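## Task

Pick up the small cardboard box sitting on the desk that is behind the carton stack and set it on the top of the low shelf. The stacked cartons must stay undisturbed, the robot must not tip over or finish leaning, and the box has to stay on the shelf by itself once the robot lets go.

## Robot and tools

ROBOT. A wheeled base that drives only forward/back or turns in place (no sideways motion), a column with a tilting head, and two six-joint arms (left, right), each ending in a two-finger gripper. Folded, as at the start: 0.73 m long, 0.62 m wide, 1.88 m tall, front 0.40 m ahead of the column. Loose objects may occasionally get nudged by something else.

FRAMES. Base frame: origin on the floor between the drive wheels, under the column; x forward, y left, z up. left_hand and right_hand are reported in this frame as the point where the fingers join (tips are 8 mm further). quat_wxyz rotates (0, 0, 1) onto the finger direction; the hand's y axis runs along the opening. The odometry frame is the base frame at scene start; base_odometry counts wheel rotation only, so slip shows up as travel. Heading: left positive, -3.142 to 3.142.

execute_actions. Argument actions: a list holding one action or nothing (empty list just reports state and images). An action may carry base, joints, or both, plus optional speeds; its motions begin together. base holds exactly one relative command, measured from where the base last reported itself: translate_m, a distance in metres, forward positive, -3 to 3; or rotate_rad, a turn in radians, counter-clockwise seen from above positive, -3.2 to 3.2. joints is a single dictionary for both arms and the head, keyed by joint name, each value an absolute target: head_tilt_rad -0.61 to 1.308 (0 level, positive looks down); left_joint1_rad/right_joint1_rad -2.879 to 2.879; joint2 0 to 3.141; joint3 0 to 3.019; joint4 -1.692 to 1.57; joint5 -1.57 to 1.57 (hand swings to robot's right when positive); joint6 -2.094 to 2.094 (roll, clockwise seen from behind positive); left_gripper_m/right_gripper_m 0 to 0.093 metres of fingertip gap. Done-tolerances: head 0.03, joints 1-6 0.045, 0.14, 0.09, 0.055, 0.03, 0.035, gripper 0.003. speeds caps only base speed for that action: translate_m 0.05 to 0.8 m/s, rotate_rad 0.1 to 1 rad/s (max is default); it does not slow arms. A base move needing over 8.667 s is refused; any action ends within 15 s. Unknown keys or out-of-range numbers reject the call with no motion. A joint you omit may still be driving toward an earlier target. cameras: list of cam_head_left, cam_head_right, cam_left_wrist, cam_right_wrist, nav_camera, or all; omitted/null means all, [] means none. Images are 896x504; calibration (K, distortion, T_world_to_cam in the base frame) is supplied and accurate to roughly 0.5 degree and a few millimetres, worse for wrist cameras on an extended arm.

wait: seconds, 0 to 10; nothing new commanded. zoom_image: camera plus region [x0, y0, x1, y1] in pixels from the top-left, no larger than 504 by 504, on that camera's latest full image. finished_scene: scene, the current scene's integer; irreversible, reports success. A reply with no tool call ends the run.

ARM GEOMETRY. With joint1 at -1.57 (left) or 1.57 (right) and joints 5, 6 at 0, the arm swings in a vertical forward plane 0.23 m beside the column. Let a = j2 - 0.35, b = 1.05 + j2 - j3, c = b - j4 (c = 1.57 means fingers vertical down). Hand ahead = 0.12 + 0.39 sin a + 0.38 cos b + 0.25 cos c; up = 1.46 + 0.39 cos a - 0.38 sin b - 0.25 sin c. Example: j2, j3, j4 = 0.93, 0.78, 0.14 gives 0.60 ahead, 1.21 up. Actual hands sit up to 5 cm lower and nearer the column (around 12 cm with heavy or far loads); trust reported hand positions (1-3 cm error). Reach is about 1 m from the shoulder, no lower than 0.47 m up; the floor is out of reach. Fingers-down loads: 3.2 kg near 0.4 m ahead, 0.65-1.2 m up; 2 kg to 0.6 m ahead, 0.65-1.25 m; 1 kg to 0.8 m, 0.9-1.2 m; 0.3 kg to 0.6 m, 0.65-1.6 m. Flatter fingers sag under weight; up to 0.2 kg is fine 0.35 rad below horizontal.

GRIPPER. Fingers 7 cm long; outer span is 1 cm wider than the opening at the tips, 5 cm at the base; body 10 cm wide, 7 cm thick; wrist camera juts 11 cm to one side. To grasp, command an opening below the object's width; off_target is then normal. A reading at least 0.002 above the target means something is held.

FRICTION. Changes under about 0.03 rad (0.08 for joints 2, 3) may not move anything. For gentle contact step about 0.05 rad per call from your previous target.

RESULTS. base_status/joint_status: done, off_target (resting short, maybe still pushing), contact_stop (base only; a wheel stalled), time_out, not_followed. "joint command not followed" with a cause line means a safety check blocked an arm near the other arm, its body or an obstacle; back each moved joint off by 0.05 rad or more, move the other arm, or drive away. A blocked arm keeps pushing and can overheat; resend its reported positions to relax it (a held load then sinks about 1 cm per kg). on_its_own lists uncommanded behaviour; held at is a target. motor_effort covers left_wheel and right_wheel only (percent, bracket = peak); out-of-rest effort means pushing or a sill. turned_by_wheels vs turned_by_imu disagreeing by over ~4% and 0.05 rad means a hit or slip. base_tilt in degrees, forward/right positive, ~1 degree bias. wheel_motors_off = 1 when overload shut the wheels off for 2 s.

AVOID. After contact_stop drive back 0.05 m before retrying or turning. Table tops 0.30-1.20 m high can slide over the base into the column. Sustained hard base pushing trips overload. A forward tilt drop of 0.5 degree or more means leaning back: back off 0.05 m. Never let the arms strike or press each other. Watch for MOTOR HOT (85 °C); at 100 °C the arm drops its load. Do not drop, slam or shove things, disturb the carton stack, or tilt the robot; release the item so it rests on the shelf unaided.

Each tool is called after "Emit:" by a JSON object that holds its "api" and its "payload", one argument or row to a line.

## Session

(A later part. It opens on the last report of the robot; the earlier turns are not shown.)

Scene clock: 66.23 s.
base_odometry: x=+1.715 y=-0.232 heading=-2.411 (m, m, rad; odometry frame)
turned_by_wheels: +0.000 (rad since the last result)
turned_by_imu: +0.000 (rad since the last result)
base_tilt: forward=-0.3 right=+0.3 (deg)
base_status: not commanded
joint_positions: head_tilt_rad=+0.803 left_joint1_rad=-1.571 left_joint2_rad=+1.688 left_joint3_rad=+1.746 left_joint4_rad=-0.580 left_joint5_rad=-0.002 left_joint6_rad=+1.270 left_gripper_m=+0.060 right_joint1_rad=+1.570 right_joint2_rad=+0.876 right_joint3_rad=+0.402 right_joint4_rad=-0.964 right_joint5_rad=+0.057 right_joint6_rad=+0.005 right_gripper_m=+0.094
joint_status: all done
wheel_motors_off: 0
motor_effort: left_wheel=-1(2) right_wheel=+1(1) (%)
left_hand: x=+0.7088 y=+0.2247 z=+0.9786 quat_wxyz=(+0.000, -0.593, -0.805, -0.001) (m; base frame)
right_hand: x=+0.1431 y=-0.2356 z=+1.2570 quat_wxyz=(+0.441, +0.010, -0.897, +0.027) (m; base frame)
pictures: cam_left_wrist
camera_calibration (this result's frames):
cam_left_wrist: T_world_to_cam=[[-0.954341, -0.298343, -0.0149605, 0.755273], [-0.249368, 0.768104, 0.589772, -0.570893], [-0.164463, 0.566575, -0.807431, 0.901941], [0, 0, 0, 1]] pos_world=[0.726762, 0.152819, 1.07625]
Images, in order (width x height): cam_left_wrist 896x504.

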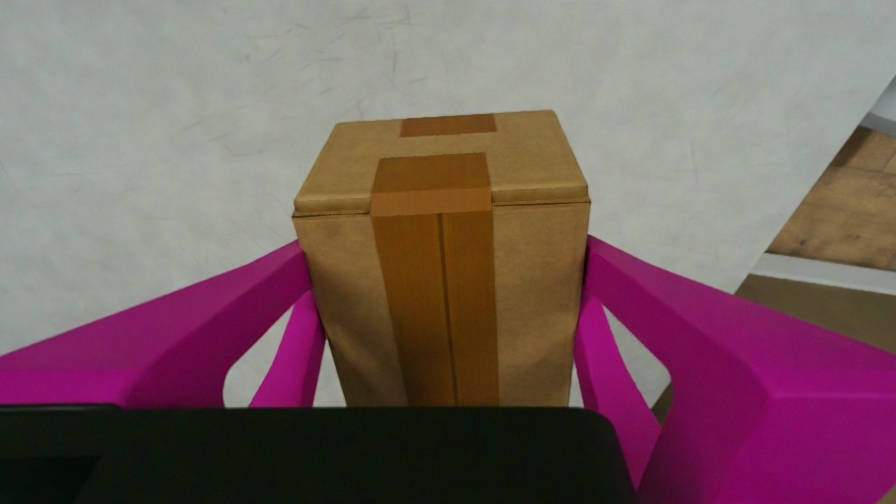

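Emit:
{"api": "execute_actions", "payload": {
  "actions": [
    {"base":{"translate_m":-0.4},"joints":{"left_joint2_rad":1.26,"left_joint3_rad":0.75,"left_joint4_rad":0.0}}
  ],
  "cameras": []
}}

Emit:
{"api": "execute_actions", "payload": {
  "actions": [
    {"base":{"rotate_rad":-2.6}}
  ],
  "cameras": ["cam_head_left","cam_head_right","nav_camera"]
}}

Scene clock: 79.80 s.
base_odometry: x=+2.013 y=+0.035 heading=-2.413 (m, m, rad; odometry frame)
turned_by_wheels: -0.001 (rad since the last result)
turned_by_imu: -0.004 (rad since the last result)
base_tilt: forward=-0.2 right=+0.4 (deg)
base_status: done
joint_positions: head_tilt_rad=+0.803 left_joint1_rad=-1.571 left_joint2_rad=+1.272 left_joint3_rad=+0.746 left_joint4_rad=-0.007 left_joint5_rad=-0.002 left_joint6_rad=+1.271 left_gripper_m=+0.060 right_joint1_rad=+1.570 right_joint2_rad=+0.876 right_joint3_rad=+0.399 right_joint4_rad=-0.964 right_joint5_rad=+0.057 right_joint6_rad=+0.005 right_gripper_m=+0.094
joint_status: all done
wheel_motors_off: 0
motor_effort: left_wheel=-1(44) right_wheel=+1(62) (%)
left_hand: x=+0.4280 y=+0.2248 z=+1.0596 quat_wxyz=(+0.004, -0.594, -0.805, +0.002) (m; base frame)
right_hand: x=+0.1414 y=-0.2356 z=+1.2575 quat_wxyz=(+0.442, +0.010, -0.896, +0.027) (m; base frame)
pictures: none
No camera images: the call's "cameras" was empty. Leave "cameras" out to get every camera's image.

Scene clock: 83.90 s.
base_odometry: x=+2.013 y=+0.035 heading=+1.271 (m, m, rad; odometry frame)
turned_by_wheels: -2.599 (rad since the last result)
turned_by_imu: -2.617 (rad since the last result)
base_tilt: forward=-0.2 right=+0.5 (deg)
base_status: done
joint_positions: head_tilt_rad=+0.803 left_joint1_rad=-1.571 left_joint2_rad=+1.272 left_joint3_rad=+0.750 left_joint4_rad=-0.007 left_joint5_rad=-0.002 left_joint6_rad=+1.271 left_gripper_m=+0.060 right_joint1_rad=+1.570 right_joint2_rad=+0.876 right_joint3_rad=+0.399 right_joint4_rad=-0.964 right_joint5_rad=+0.057 right_joint6_rad=+0.005 right_gripper_m=+0.094
joint_status: not commanded
wheel_motors_off: 0
motor_effort: left_wheel=+5(71) right_wheel=-4(47) (%)
left_hand: x=+0.4304 y=+0.2250 z=+1.0596 quat_wxyz=(+0.003, -0.593, -0.805, +0.001) (m; base frame)
right_hand: x=+0.1414 y=-0.2356 z=+1.2575 quat_wxyz=(+0.442, +0.010, -0.896, +0.027) (m; base frame)
pictures: cam_head_left, cam_head_right, nav_camera
camera_calibration (this result's frames):
cam_head_left: T_world_to_cam=[[0.0735294, -0.993107, -0.0912808, 0.158126], [-0.65816, 0.0204448, -0.752601, 1.18554], [0.749279, 0.115416, -0.65212, 0.89175], [0, 0, 0, 1]] pos_world=[0.100477, 0.029876, 1.4882]
cam_head_right: T_world_to_cam=[[0.0831026, -0.991697, -0.0981363, 0.0905134], [-0.658574, 0.0192555, -0.752269, 1.17905], [0.747913, 0.127146, -0.651506, 0.888729], [0, 0, 0, 1]] pos_world=[0.104278, -0.0459392, 1.47486]
Images, in order (width x height): cam_head_left 896x504, cam_head_right 896x504, nav_camera 896x504.

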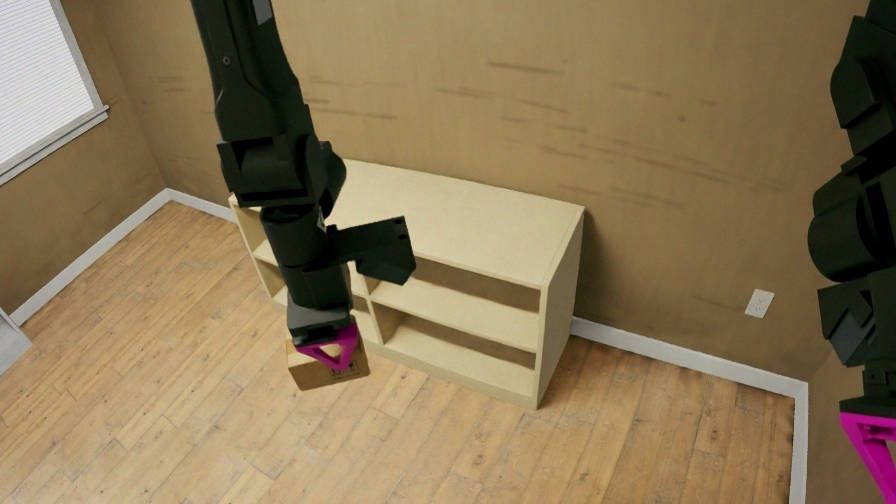

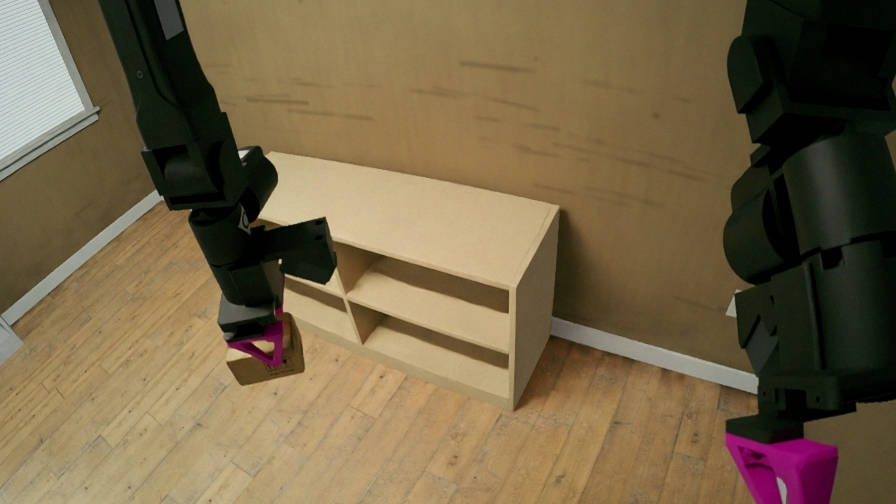

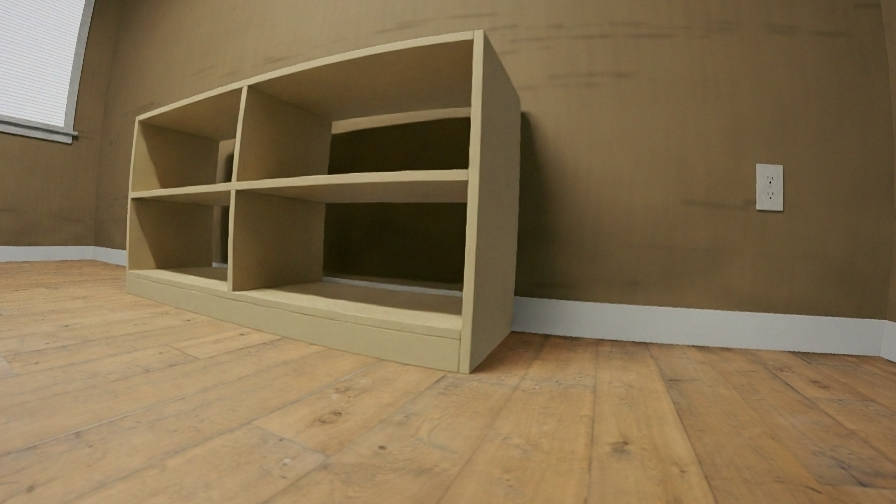

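Emit:
{"api": "execute_actions", "payload": {
  "actions": [
    {"base":{"rotate_rad":0.56}}
  ],
  "cameras": []
}}

Emit:
{"api": "execute_actions", "payload": {
  "actions": [
    {"base":{"translate_m":0.54}}
  ],
  "cameras": []
}}

Emit:
{"api": "execute_actions", "payload": {
  "actions": [
    {"base":{"rotate_rad":-0.98},"joints":{"head_tilt_rad":1.05}}
  ],
  "cameras": ["nav_camera"]
}}

Emit:
{"api": "execute_actions", "payload": {
  "actions": [
    {"base":{"translate_m":0.16},"joints":{"left_joint2_rad":2.0,"left_joint3_rad":1.75,"left_joint4_rad":-0.27,"left_joint6_rad":1.57}}
  ],
  "cameras": ["cam_head_left","cam_left_wrist","nav_camera"]
}}

Scene clock: 94.27 s.
base_odometry: x=+2.013 y=+0.036 heading=+1.830 (m, m, rad; odometry frame)
turned_by_wheels: +0.558 (rad since the last result)
turned_by_imu: +0.563 (rad since the last result)
base_tilt: forward=-0.2 right=+0.5 (deg)
base_status: done
joint_positions: head_tilt_rad=+0.803 left_joint1_rad=-1.570 left_joint2_rad=+1.272 left_joint3_rad=+0.750 left_joint4_rad=-0.007 left_joint5_rad=-0.002 left_joint6_rad=+1.271 left_gripper_m=+0.060 right_joint1_rad=+1.570 right_joint2_rad=+0.876 right_joint3_rad=+0.399 right_joint4_rad=-0.964 right_joint5_rad=+0.057 right_joint6_rad=+0.005 right_gripper_m=+0.094
joint_status: not commanded
wheel_motors_off: 0
motor_effort: left_wheel=-4(39) right_wheel=+0(27) (%)
left_hand: x=+0.4304 y=+0.2251 z=+1.0596 quat_wxyz=(+0.003, -0.593, -0.805, +0.001) (m; base frame)
right_hand: x=+0.1414 y=-0.2356 z=+1.2575 quat_wxyz=(+0.442, +0.010, -0.896, +0.027) (m; base frame)
pictures: none
No camera images: the call's "cameras" was empty. Leave "cameras" out to get every camera's image.

Scene clock: 96.97 s.
base_odometry: x=+1.875 y=+0.558 heading=+1.828 (m, m, rad; odometry frame)
turned_by_wheels: -0.001 (rad since the last result)
turned_by_imu: +0.000 (rad since the last result)
base_tilt: forward=-0.1 right=+0.4 (deg)
base_status: done
joint_positions: head_tilt_rad=+0.803 left_joint1_rad=-1.570 left_joint2_rad=+1.272 left_joint3_rad=+0.751 left_joint4_rad=-0.007 left_joint5_rad=-0.002 left_joint6_rad=+1.271 left_gripper_m=+0.060 right_joint1_rad=+1.570 right_joint2_rad=+0.876 right_joint3_rad=+0.401 right_joint4_rad=-0.964 right_joint5_rad=+0.057 right_joint6_rad=+0.005 right_gripper_m=+0.094
joint_status: not commanded
wheel_motors_off: 0
motor_effort: left_wheel=-2(64) right_wheel=+2(69) (%)
left_hand: x=+0.4316 y=+0.2251 z=+1.0596 quat_wxyz=(+0.002, -0.593, -0.805, +0.000) (m; base frame)
right_hand: x=+0.1422 y=-0.2356 z=+1.2572 quat_wxyz=(+0.442, +0.010, -0.897, +0.027) (m; base frame)
pictures: none
No camera images: the call's "cameras" was empty. Leave "cameras" out to get every camera's image.

Scene clock: 99.47 s.
base_odometry: x=+1.875 y=+0.558 heading=+0.850 (m, m, rad; odometry frame)
turned_by_wheels: -0.979 (rad since the last result)
turned_by_imu: -0.985 (rad since the last result)
base_tilt: forward=-0.3 right=+0.4 (deg)
base_status: done
joint_positions: head_tilt_rad=+1.049 left_joint1_rad=-1.569 left_joint2_rad=+1.272 left_joint3_rad=+0.751 left_joint4_rad=-0.007 left_joint5_rad=-0.002 left_joint6_rad=+1.271 left_gripper_m=+0.060 right_joint1_rad=+1.570 right_joint2_rad=+0.876 right_joint3_rad=+0.401 right_joint4_rad=-0.964 right_joint5_rad=+0.057 right_joint6_rad=+0.005 right_gripper_m=+0.094
joint_status: all done
wheel_motors_off: 0
motor_effort: left_wheel=+5(49) right_wheel=-4(56) (%)
left_hand: x=+0.4316 y=+0.2255 z=+1.0596 quat_wxyz=(+0.002, -0.593, -0.805, +0.000) (m; base frame)
right_hand: x=+0.1422 y=-0.2356 z=+1.2572 quat_wxyz=(+0.442, +0.010, -0.897, +0.027) (m; base frame)
pictures: nav_camera
Images, in order (width x height): nav_camera 896x504.

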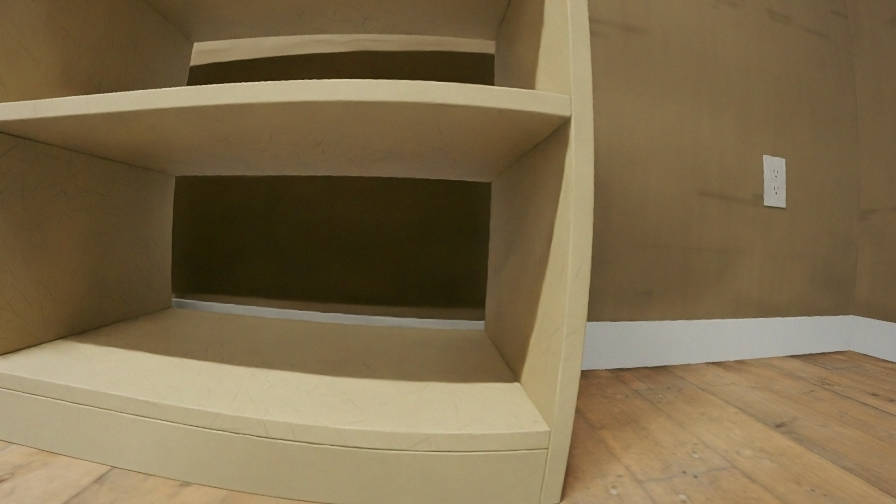

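Scene clock: 101.20 s.
base_odometry: x=+1.981 y=+0.678 heading=+0.848 (m, m, rad; odometry frame)
turned_by_wheels: -0.001 (rad since the last result)
turned_by_imu: -0.001 (rad since the last result)
base_tilt: forward=-0.3 right=+0.5 (deg)
base_status: done
joint_positions: head_tilt_rad=+1.050 left_joint1_rad=-1.570 left_joint2_rad=+1.994 left_joint3_rad=+1.752 left_joint4_rad=-0.258 left_joint5_rad=-0.002 left_joint6_rad=+1.560 left_gripper_m=+0.060 right_joint1_rad=+1.570 right_joint2_rad=+0.876 right_joint3_rad=+0.402 right_joint4_rad=-0.964 right_joint5_rad=+0.057 right_joint6_rad=+0.005 right_gripper_m=+0.094
joint_status: all done
wheel_motors_off: 0
motor_effort: left_wheel=-2(74) right_wheel=+1(54) (%)
left_hand: x=+0.6196 y=+0.2256 z=+0.8138 quat_wxyz=(-0.008, -0.703, -0.711, -0.009) (m; base frame)
right_hand: x=+0.1429 y=-0.2356 z=+1.2570 quat_wxyz=(+0.441, +0.010, -0.897, +0.027) (m; base frame)
pictures: cam_head_left, cam_left_wrist, nav_camera
camera_calibration (this result's frames):
cam_head_left: T_world_to_cam=[[0.0489593, -0.993107, -0.106498, 0.182788], [-0.822303, 0.0204448, -0.568682, 0.910511], [0.56694, 0.115416, -0.815634, 1.15268], [0, 0, 0, 1]] pos_world=[0.0862671, 0.029876, 1.47742]
cam_left_wrist: T_world_to_cam=[[-0.999226, -0.0132226, -0.0370413, 0.649395], [-0.0325514, 0.806625, 0.590167, -0.639907], [0.0220749, 0.590916, -0.806431, 0.631765], [0, 0, 0, 1]] pos_world=[0.614116, 0.151432, 0.911181]
Images, in order (width x height): cam_head_left 896x504, cam_left_wrist 896x504, nav_camera 896x504.

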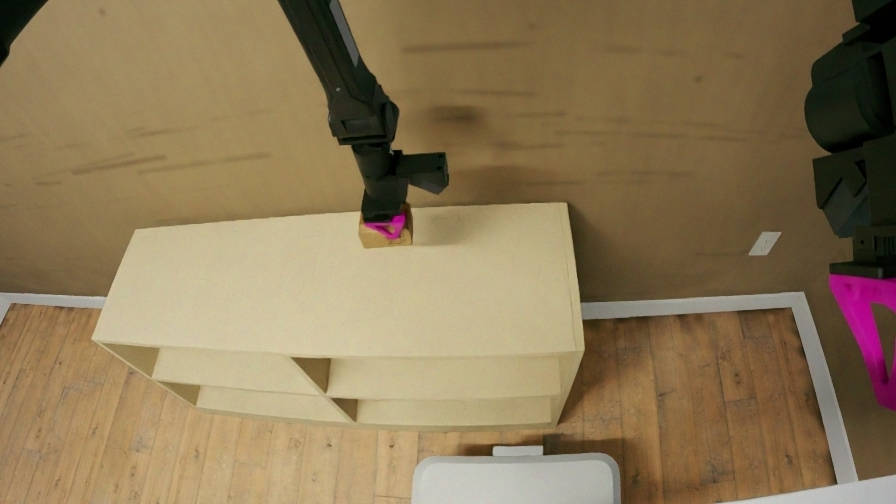

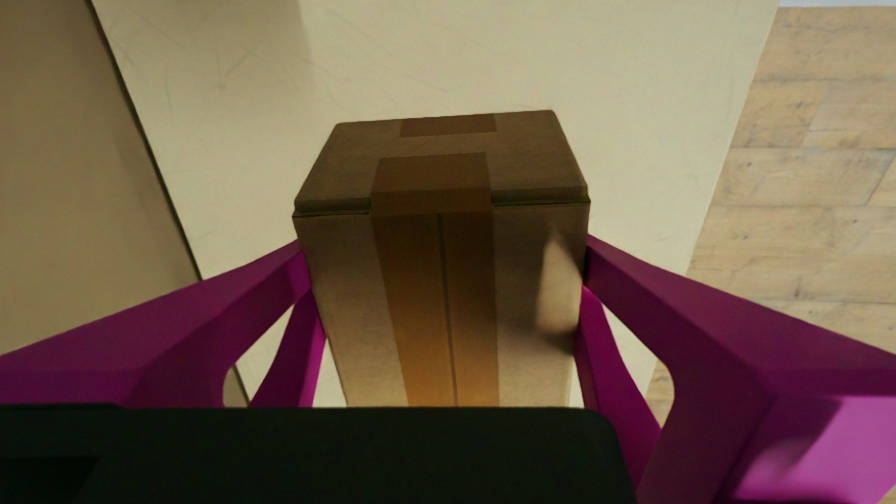

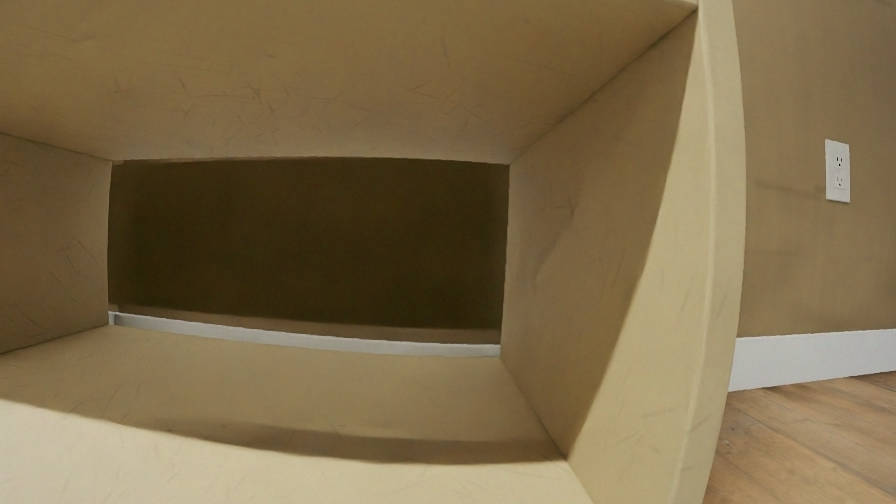

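Emit:
{"api": "execute_actions", "payload": {
  "actions": [
    {"joints":{"left_joint2_rad":2.38,"left_joint3_rad":2.18,"left_joint4_rad":-0.31}}
  ],
  "cameras": ["cam_head_left","cam_left_wrist"]
}}

Emit:
{"api": "execute_actions", "payload": {
  "actions": [
    {"joints":{"left_joint2_rad":2.47,"left_joint3_rad":2.3,"left_joint4_rad":-0.34}}
  ],
  "cameras": ["cam_head_left","cam_left_wrist"]
}}

Scene clock: 107.20 s.
base_odometry: x=+1.981 y=+0.678 heading=+0.848 (m, m, rad; odometry frame)
turned_by_wheels: +0.000 (rad since the last result)
turned_by_imu: -0.001 (rad since the last result)
base_tilt: forward=-0.1 right=+0.3 (deg)
base_status: not commanded
joint_positions: head_tilt_rad=+1.050 left_joint1_rad=-1.570 left_joint2_rad=+2.406 left_joint3_rad=+2.166 left_joint4_rad=-0.300 left_joint5_rad=-0.002 left_joint6_rad=+1.560 left_gripper_m=+0.060 right_joint1_rad=+1.570 right_joint2_rad=+0.876 right_joint3_rad=+0.402 right_joint4_rad=-0.964 right_joint5_rad=+0.057 right_joint6_rad=+0.005 right_gripper_m=+0.094
joint_status: all done
wheel_motors_off: 0
motor_effort: left_wheel=-2(3) right_wheel=+2(2) (%)
left_hand: x=+0.5663 y=+0.2257 z=+0.6630 quat_wxyz=(+0.007, -0.703, -0.711, +0.005) (m; base frame)
right_hand: x=+0.1429 y=-0.2356 z=+1.2570 quat_wxyz=(+0.441, +0.010, -0.897, +0.027) (m; base frame)
pictures: cam_head_left, cam_left_wrist
camera_calibration (this result's frames):
cam_head_left: T_world_to_cam=[[0.0489593, -0.993107, -0.106498, 0.182788], [-0.822303, 0.0204448, -0.568682, 0.910511], [0.56694, 0.115416, -0.815634, 1.15268], [0, 0, 0, 1]] pos_world=[0.0862671, 0.029876, 1.47742]
cam_left_wrist: T_world_to_cam=[[-0.999905, -0.0132569, 0.00376479, 0.563893], [-0.00846933, 0.806636, 0.590988, -0.566903], [-0.0108715, 0.5909, -0.806671, 0.530084], [0, 0, 0, 1]] pos_world=[0.564801, 0.151533, 0.760514]
Images, in order (width x height): cam_head_left 896x504, cam_left_wrist 896x504.

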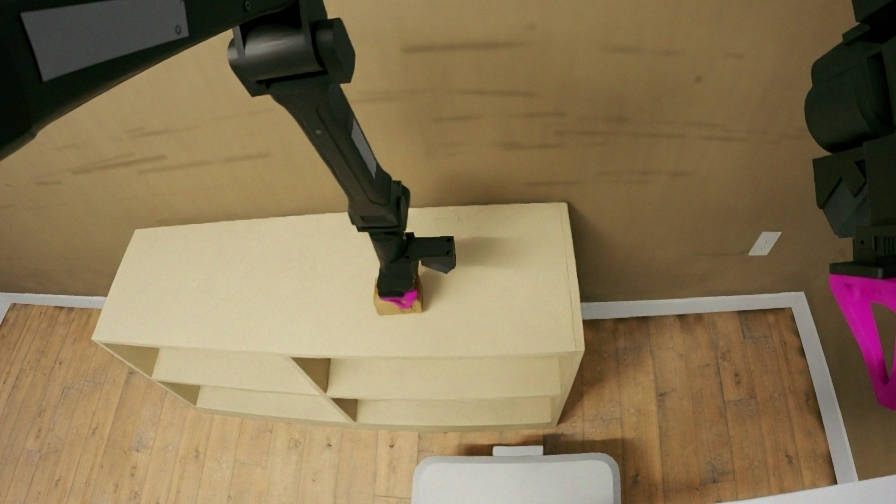

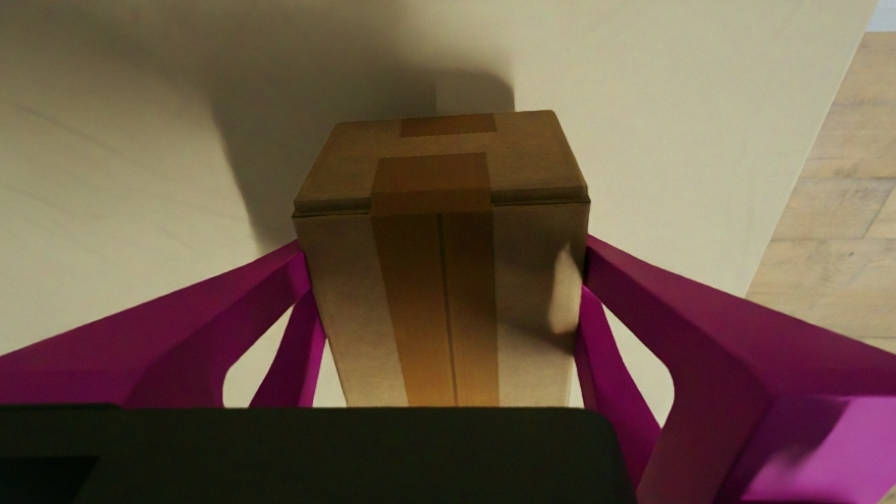

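Scene clock: 107.93 s.
base_odometry: x=+1.981 y=+0.678 heading=+0.848 (m, m, rad; odometry frame)
turned_by_wheels: +0.000 (rad since the last result)
turned_by_imu: +0.000 (rad since the last result)
base_tilt: forward=-0.1 right=+0.4 (deg)
base_status: not commanded
joint_positions: head_tilt_rad=+1.050 left_joint1_rad=-1.570 left_joint2_rad=+2.445 left_joint3_rad=+2.284 left_joint4_rad=-0.329 left_joint5_rad=-0.002 left_joint6_rad=+1.560 left_gripper_m=+0.060 right_joint1_rad=+1.570 right_joint2_rad=+0.876 right_joint3_rad=+0.402 right_joint4_rad=-0.964 right_joint5_rad=+0.057 right_joint6_rad=+0.005 right_gripper_m=+0.094
joint_status: all done
wheel_motors_off: 0
motor_effort: left_wheel=-3(2) right_wheel=+2(2) (%)
left_hand: x=+0.5999 y=+0.2257 z=+0.6594 quat_wxyz=(-0.011, -0.703, -0.711, -0.013) (m; base frame)
right_hand: x=+0.1429 y=-0.2356 z=+1.2570 quat_wxyz=(+0.441, +0.010, -0.897, +0.027) (m; base frame)
pictures: cam_head_left, cam_left_wrist
camera_calibration (this result's frames):
cam_head_left: T_world_to_cam=[[0.0489593, -0.993107, -0.106498, 0.182788], [-0.822303, 0.0204448, -0.568682, 0.910511], [0.56694, 0.115416, -0.815634, 1.15268], [0, 0, 0, 1]] pos_world=[0.0862671, 0.029876, 1.47742]
cam_left_wrist: T_world_to_cam=[[-0.998828, -0.0132145, -0.046569, 0.630049], [-0.0381718, 0.806622, 0.589833, -0.545965], [0.0297693, 0.590919, -0.806181, 0.502884], [0, 0, 0, 1]] pos_world=[0.593499, 0.15155, 0.756785]
Images, in order (width x height): cam_head_left 896x504, cam_left_wrist 896x504.

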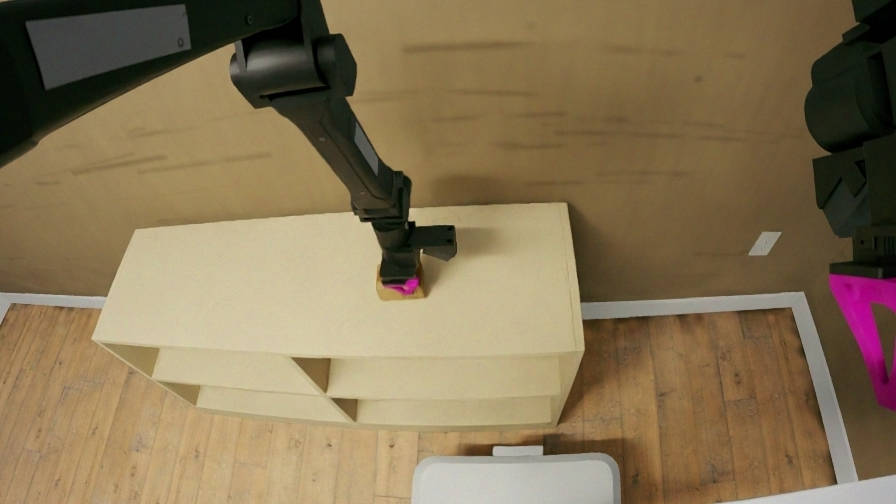

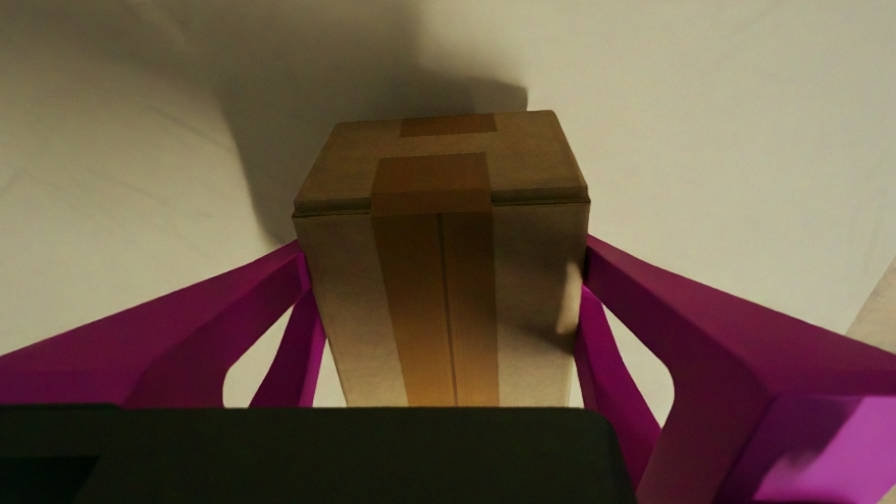

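Emit:
{"api": "execute_actions", "payload": {
  "actions": [
    {"joints":{"left_joint2_rad":2.53}}
  ],
  "cameras": ["cam_head_left","cam_left_wrist"]
}}

Scene clock: 111.43 s.
base_odometry: x=+1.981 y=+0.678 heading=+0.848 (m, m, rad; odometry frame)
turned_by_wheels: +0.000 (rad since the last result)
turned_by_imu: -0.001 (rad since the last result)
base_tilt: forward=-0.2 right=+0.4 (deg)
base_status: not commanded
joint_positions: head_tilt_rad=+1.050 left_joint1_rad=-1.570 left_joint2_rad=+2.471 left_joint3_rad=+2.296 left_joint4_rad=-0.330 left_joint5_rad=-0.001 left_joint6_rad=+1.562 left_gripper_m=+0.060 right_joint1_rad=+1.570 right_joint2_rad=+0.876 right_joint3_rad=+0.401 right_joint4_rad=-0.964 right_joint5_rad=+0.057 right_joint6_rad=+0.005 right_gripper_m=+0.094
joint_status: all done
wheel_motors_off: 0
motor_effort: left_wheel=-3(3) right_wheel=+5(8) (%)
left_hand: x=+0.5861 y=+0.2257 z=+0.6490 quat_wxyz=(-0.006, -0.704, -0.710, -0.007) (m; base frame)
right_hand: x=+0.1425 y=-0.2356 z=+1.2572 quat_wxyz=(+0.441, +0.010, -0.897, +0.027) (m; base frame)
pictures: cam_head_left, cam_left_wrist
camera_calibration (this result's frames):
cam_head_left: T_world_to_cam=[[0.0489583, -0.993107, -0.106498, 0.182789], [-0.822309, 0.0204448, -0.568674, 0.910498], [0.566931, 0.115416, -0.81564, 1.15269], [0, 0, 0, 1]] pos_world=[0.0862665, 0.029876, 1.47742]
cam_left_wrist: T_world_to_cam=[[-0.999445, -0.0113253, -0.0313147, 0.605802], [-0.0276311, 0.806885, 0.590062, -0.546648], [0.0185848, 0.5906, -0.80675, 0.501884], [0, 0, 0, 1]] pos_world=[0.581034, 0.15153, 0.746422]
Images, in order (width x height): cam_head_left 896x504, cam_left_wrist 896x504.

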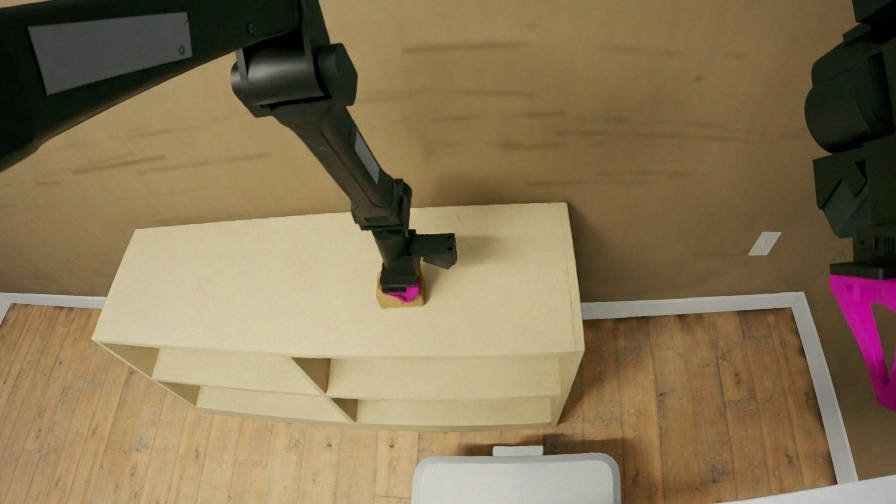

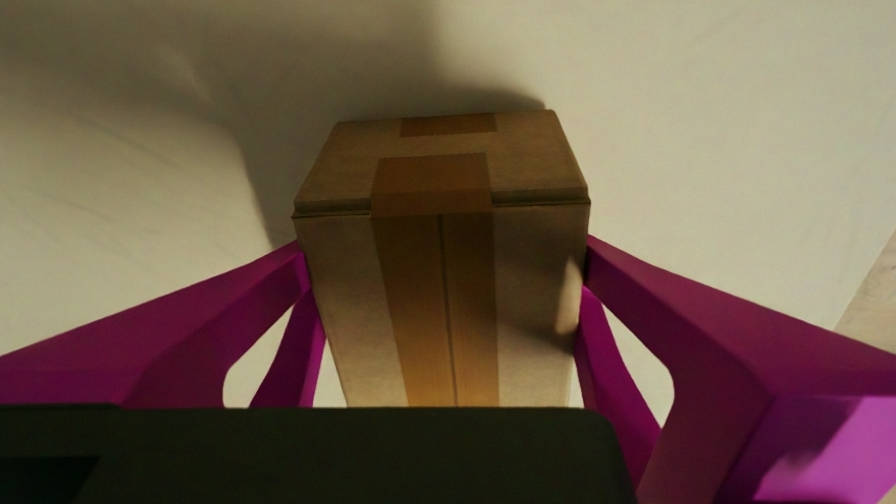

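Contact.

Emit:
{"api": "execute_actions", "payload": {
  "actions": [
    {"joints":{"left_gripper_m":0.093,"left_joint2_rad":2.47}}
  ],
  "cameras": []
}}

Emit:
{"api": "execute_actions", "payload": {
  "actions": [
    {"joints":{"left_joint2_rad":2.1,"left_joint3_rad":1.95}}
  ],
  "cameras": ["cam_head_left"]
}}

Emit:
{"api": "finished_scene", "payload": {
  "scene": 1
}}

Scene clock: 121.67 s.
base_odometry: x=+1.981 y=+0.678 heading=+0.848 (m, m, rad; odometry frame)
turned_by_wheels: +0.000 (rad since the last result)
turned_by_imu: -0.001 (rad since the last result)
base_tilt: forward=-0.1 right=+0.3 (deg)
base_status: not commanded
joint_positions: head_tilt_rad=+1.050 left_joint1_rad=-1.570 left_joint2_rad=+2.470 left_joint3_rad=+2.296 left_joint4_rad=-0.330 left_joint5_rad=-0.001 left_joint6_rad=+1.562 left_gripper_m=+0.093 right_joint1_rad=+1.570 right_joint2_rad=+0.876 right_joint3_rad=+0.401 right_joint4_rad=-0.964 right_joint5_rad=+0.057 right_joint6_rad=+0.005 right_gripper_m=+0.094
joint_status: all done
wheel_motors_off: 0
motor_effort: left_wheel=-3(3) right_wheel=+4(5) (%)
left_hand: x=+0.5867 y=+0.2257 z=+0.6493 quat_wxyz=(-0.006, -0.704, -0.710, -0.008) (m; base frame)
right_hand: x=+0.1425 y=-0.2356 z=+1.2572 quat_wxyz=(+0.441, +0.010, -0.897, +0.027) (m; base frame)
pictures: none
No camera images: the call's "cameras" was empty. Leave "cameras" out to get every camera's image.

Scene clock: 123.00 s.
base_odometry: x=+1.981 y=+0.678 heading=+0.848 (m, m, rad; odometry frame)
turned_by_wheels: +0.000 (rad since the last result)
turned_by_imu: +0.000 (rad since the last result)
base_tilt: forward=-0.1 right=+0.4 (deg)
base_status: not commanded
joint_positions: head_tilt_rad=+1.050 left_joint1_rad=-1.570 left_joint2_rad=+2.071 left_joint3_rad=+1.952 left_joint4_rad=-0.331 left_joint5_rad=-0.001 left_joint6_rad=+1.562 left_gripper_m=+0.093 right_joint1_rad=+1.570 right_joint2_rad=+0.876 right_joint3_rad=+0.401 right_joint4_rad=-0.964 right_joint5_rad=+0.057 right_joint6_rad=+0.005 right_gripper_m=+0.094
joint_status: all done
wheel_motors_off: 0
motor_effort: left_wheel=-3(3) right_wheel=+5(5) (%)
left_hand: x=+0.6722 y=+0.2255 z=+0.8006 quat_wxyz=(-0.025, -0.703, -0.710, -0.026) (m; base frame)
right_hand: x=+0.1425 y=-0.2356 z=+1.2572 quat_wxyz=(+0.441, +0.010, -0.897, +0.027) (m; base frame)
pictures: cam_head_left
camera_calibration (this result's frames):
cam_head_left: T_world_to_cam=[[0.0489582, -0.993107, -0.106498, 0.182789], [-0.822309, 0.0204448, -0.568674, 0.910498], [0.566931, 0.115416, -0.81564, 1.15269], [0, 0, 0, 1]] pos_world=[0.0862665, 0.029876, 1.47742]
Images, in order (width x height): cam_head_left 896x504.

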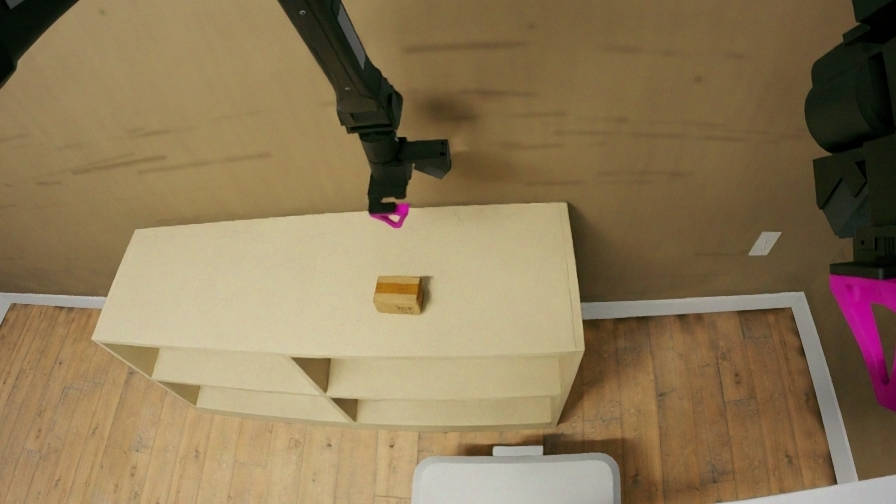

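The scene is finished: the task was done.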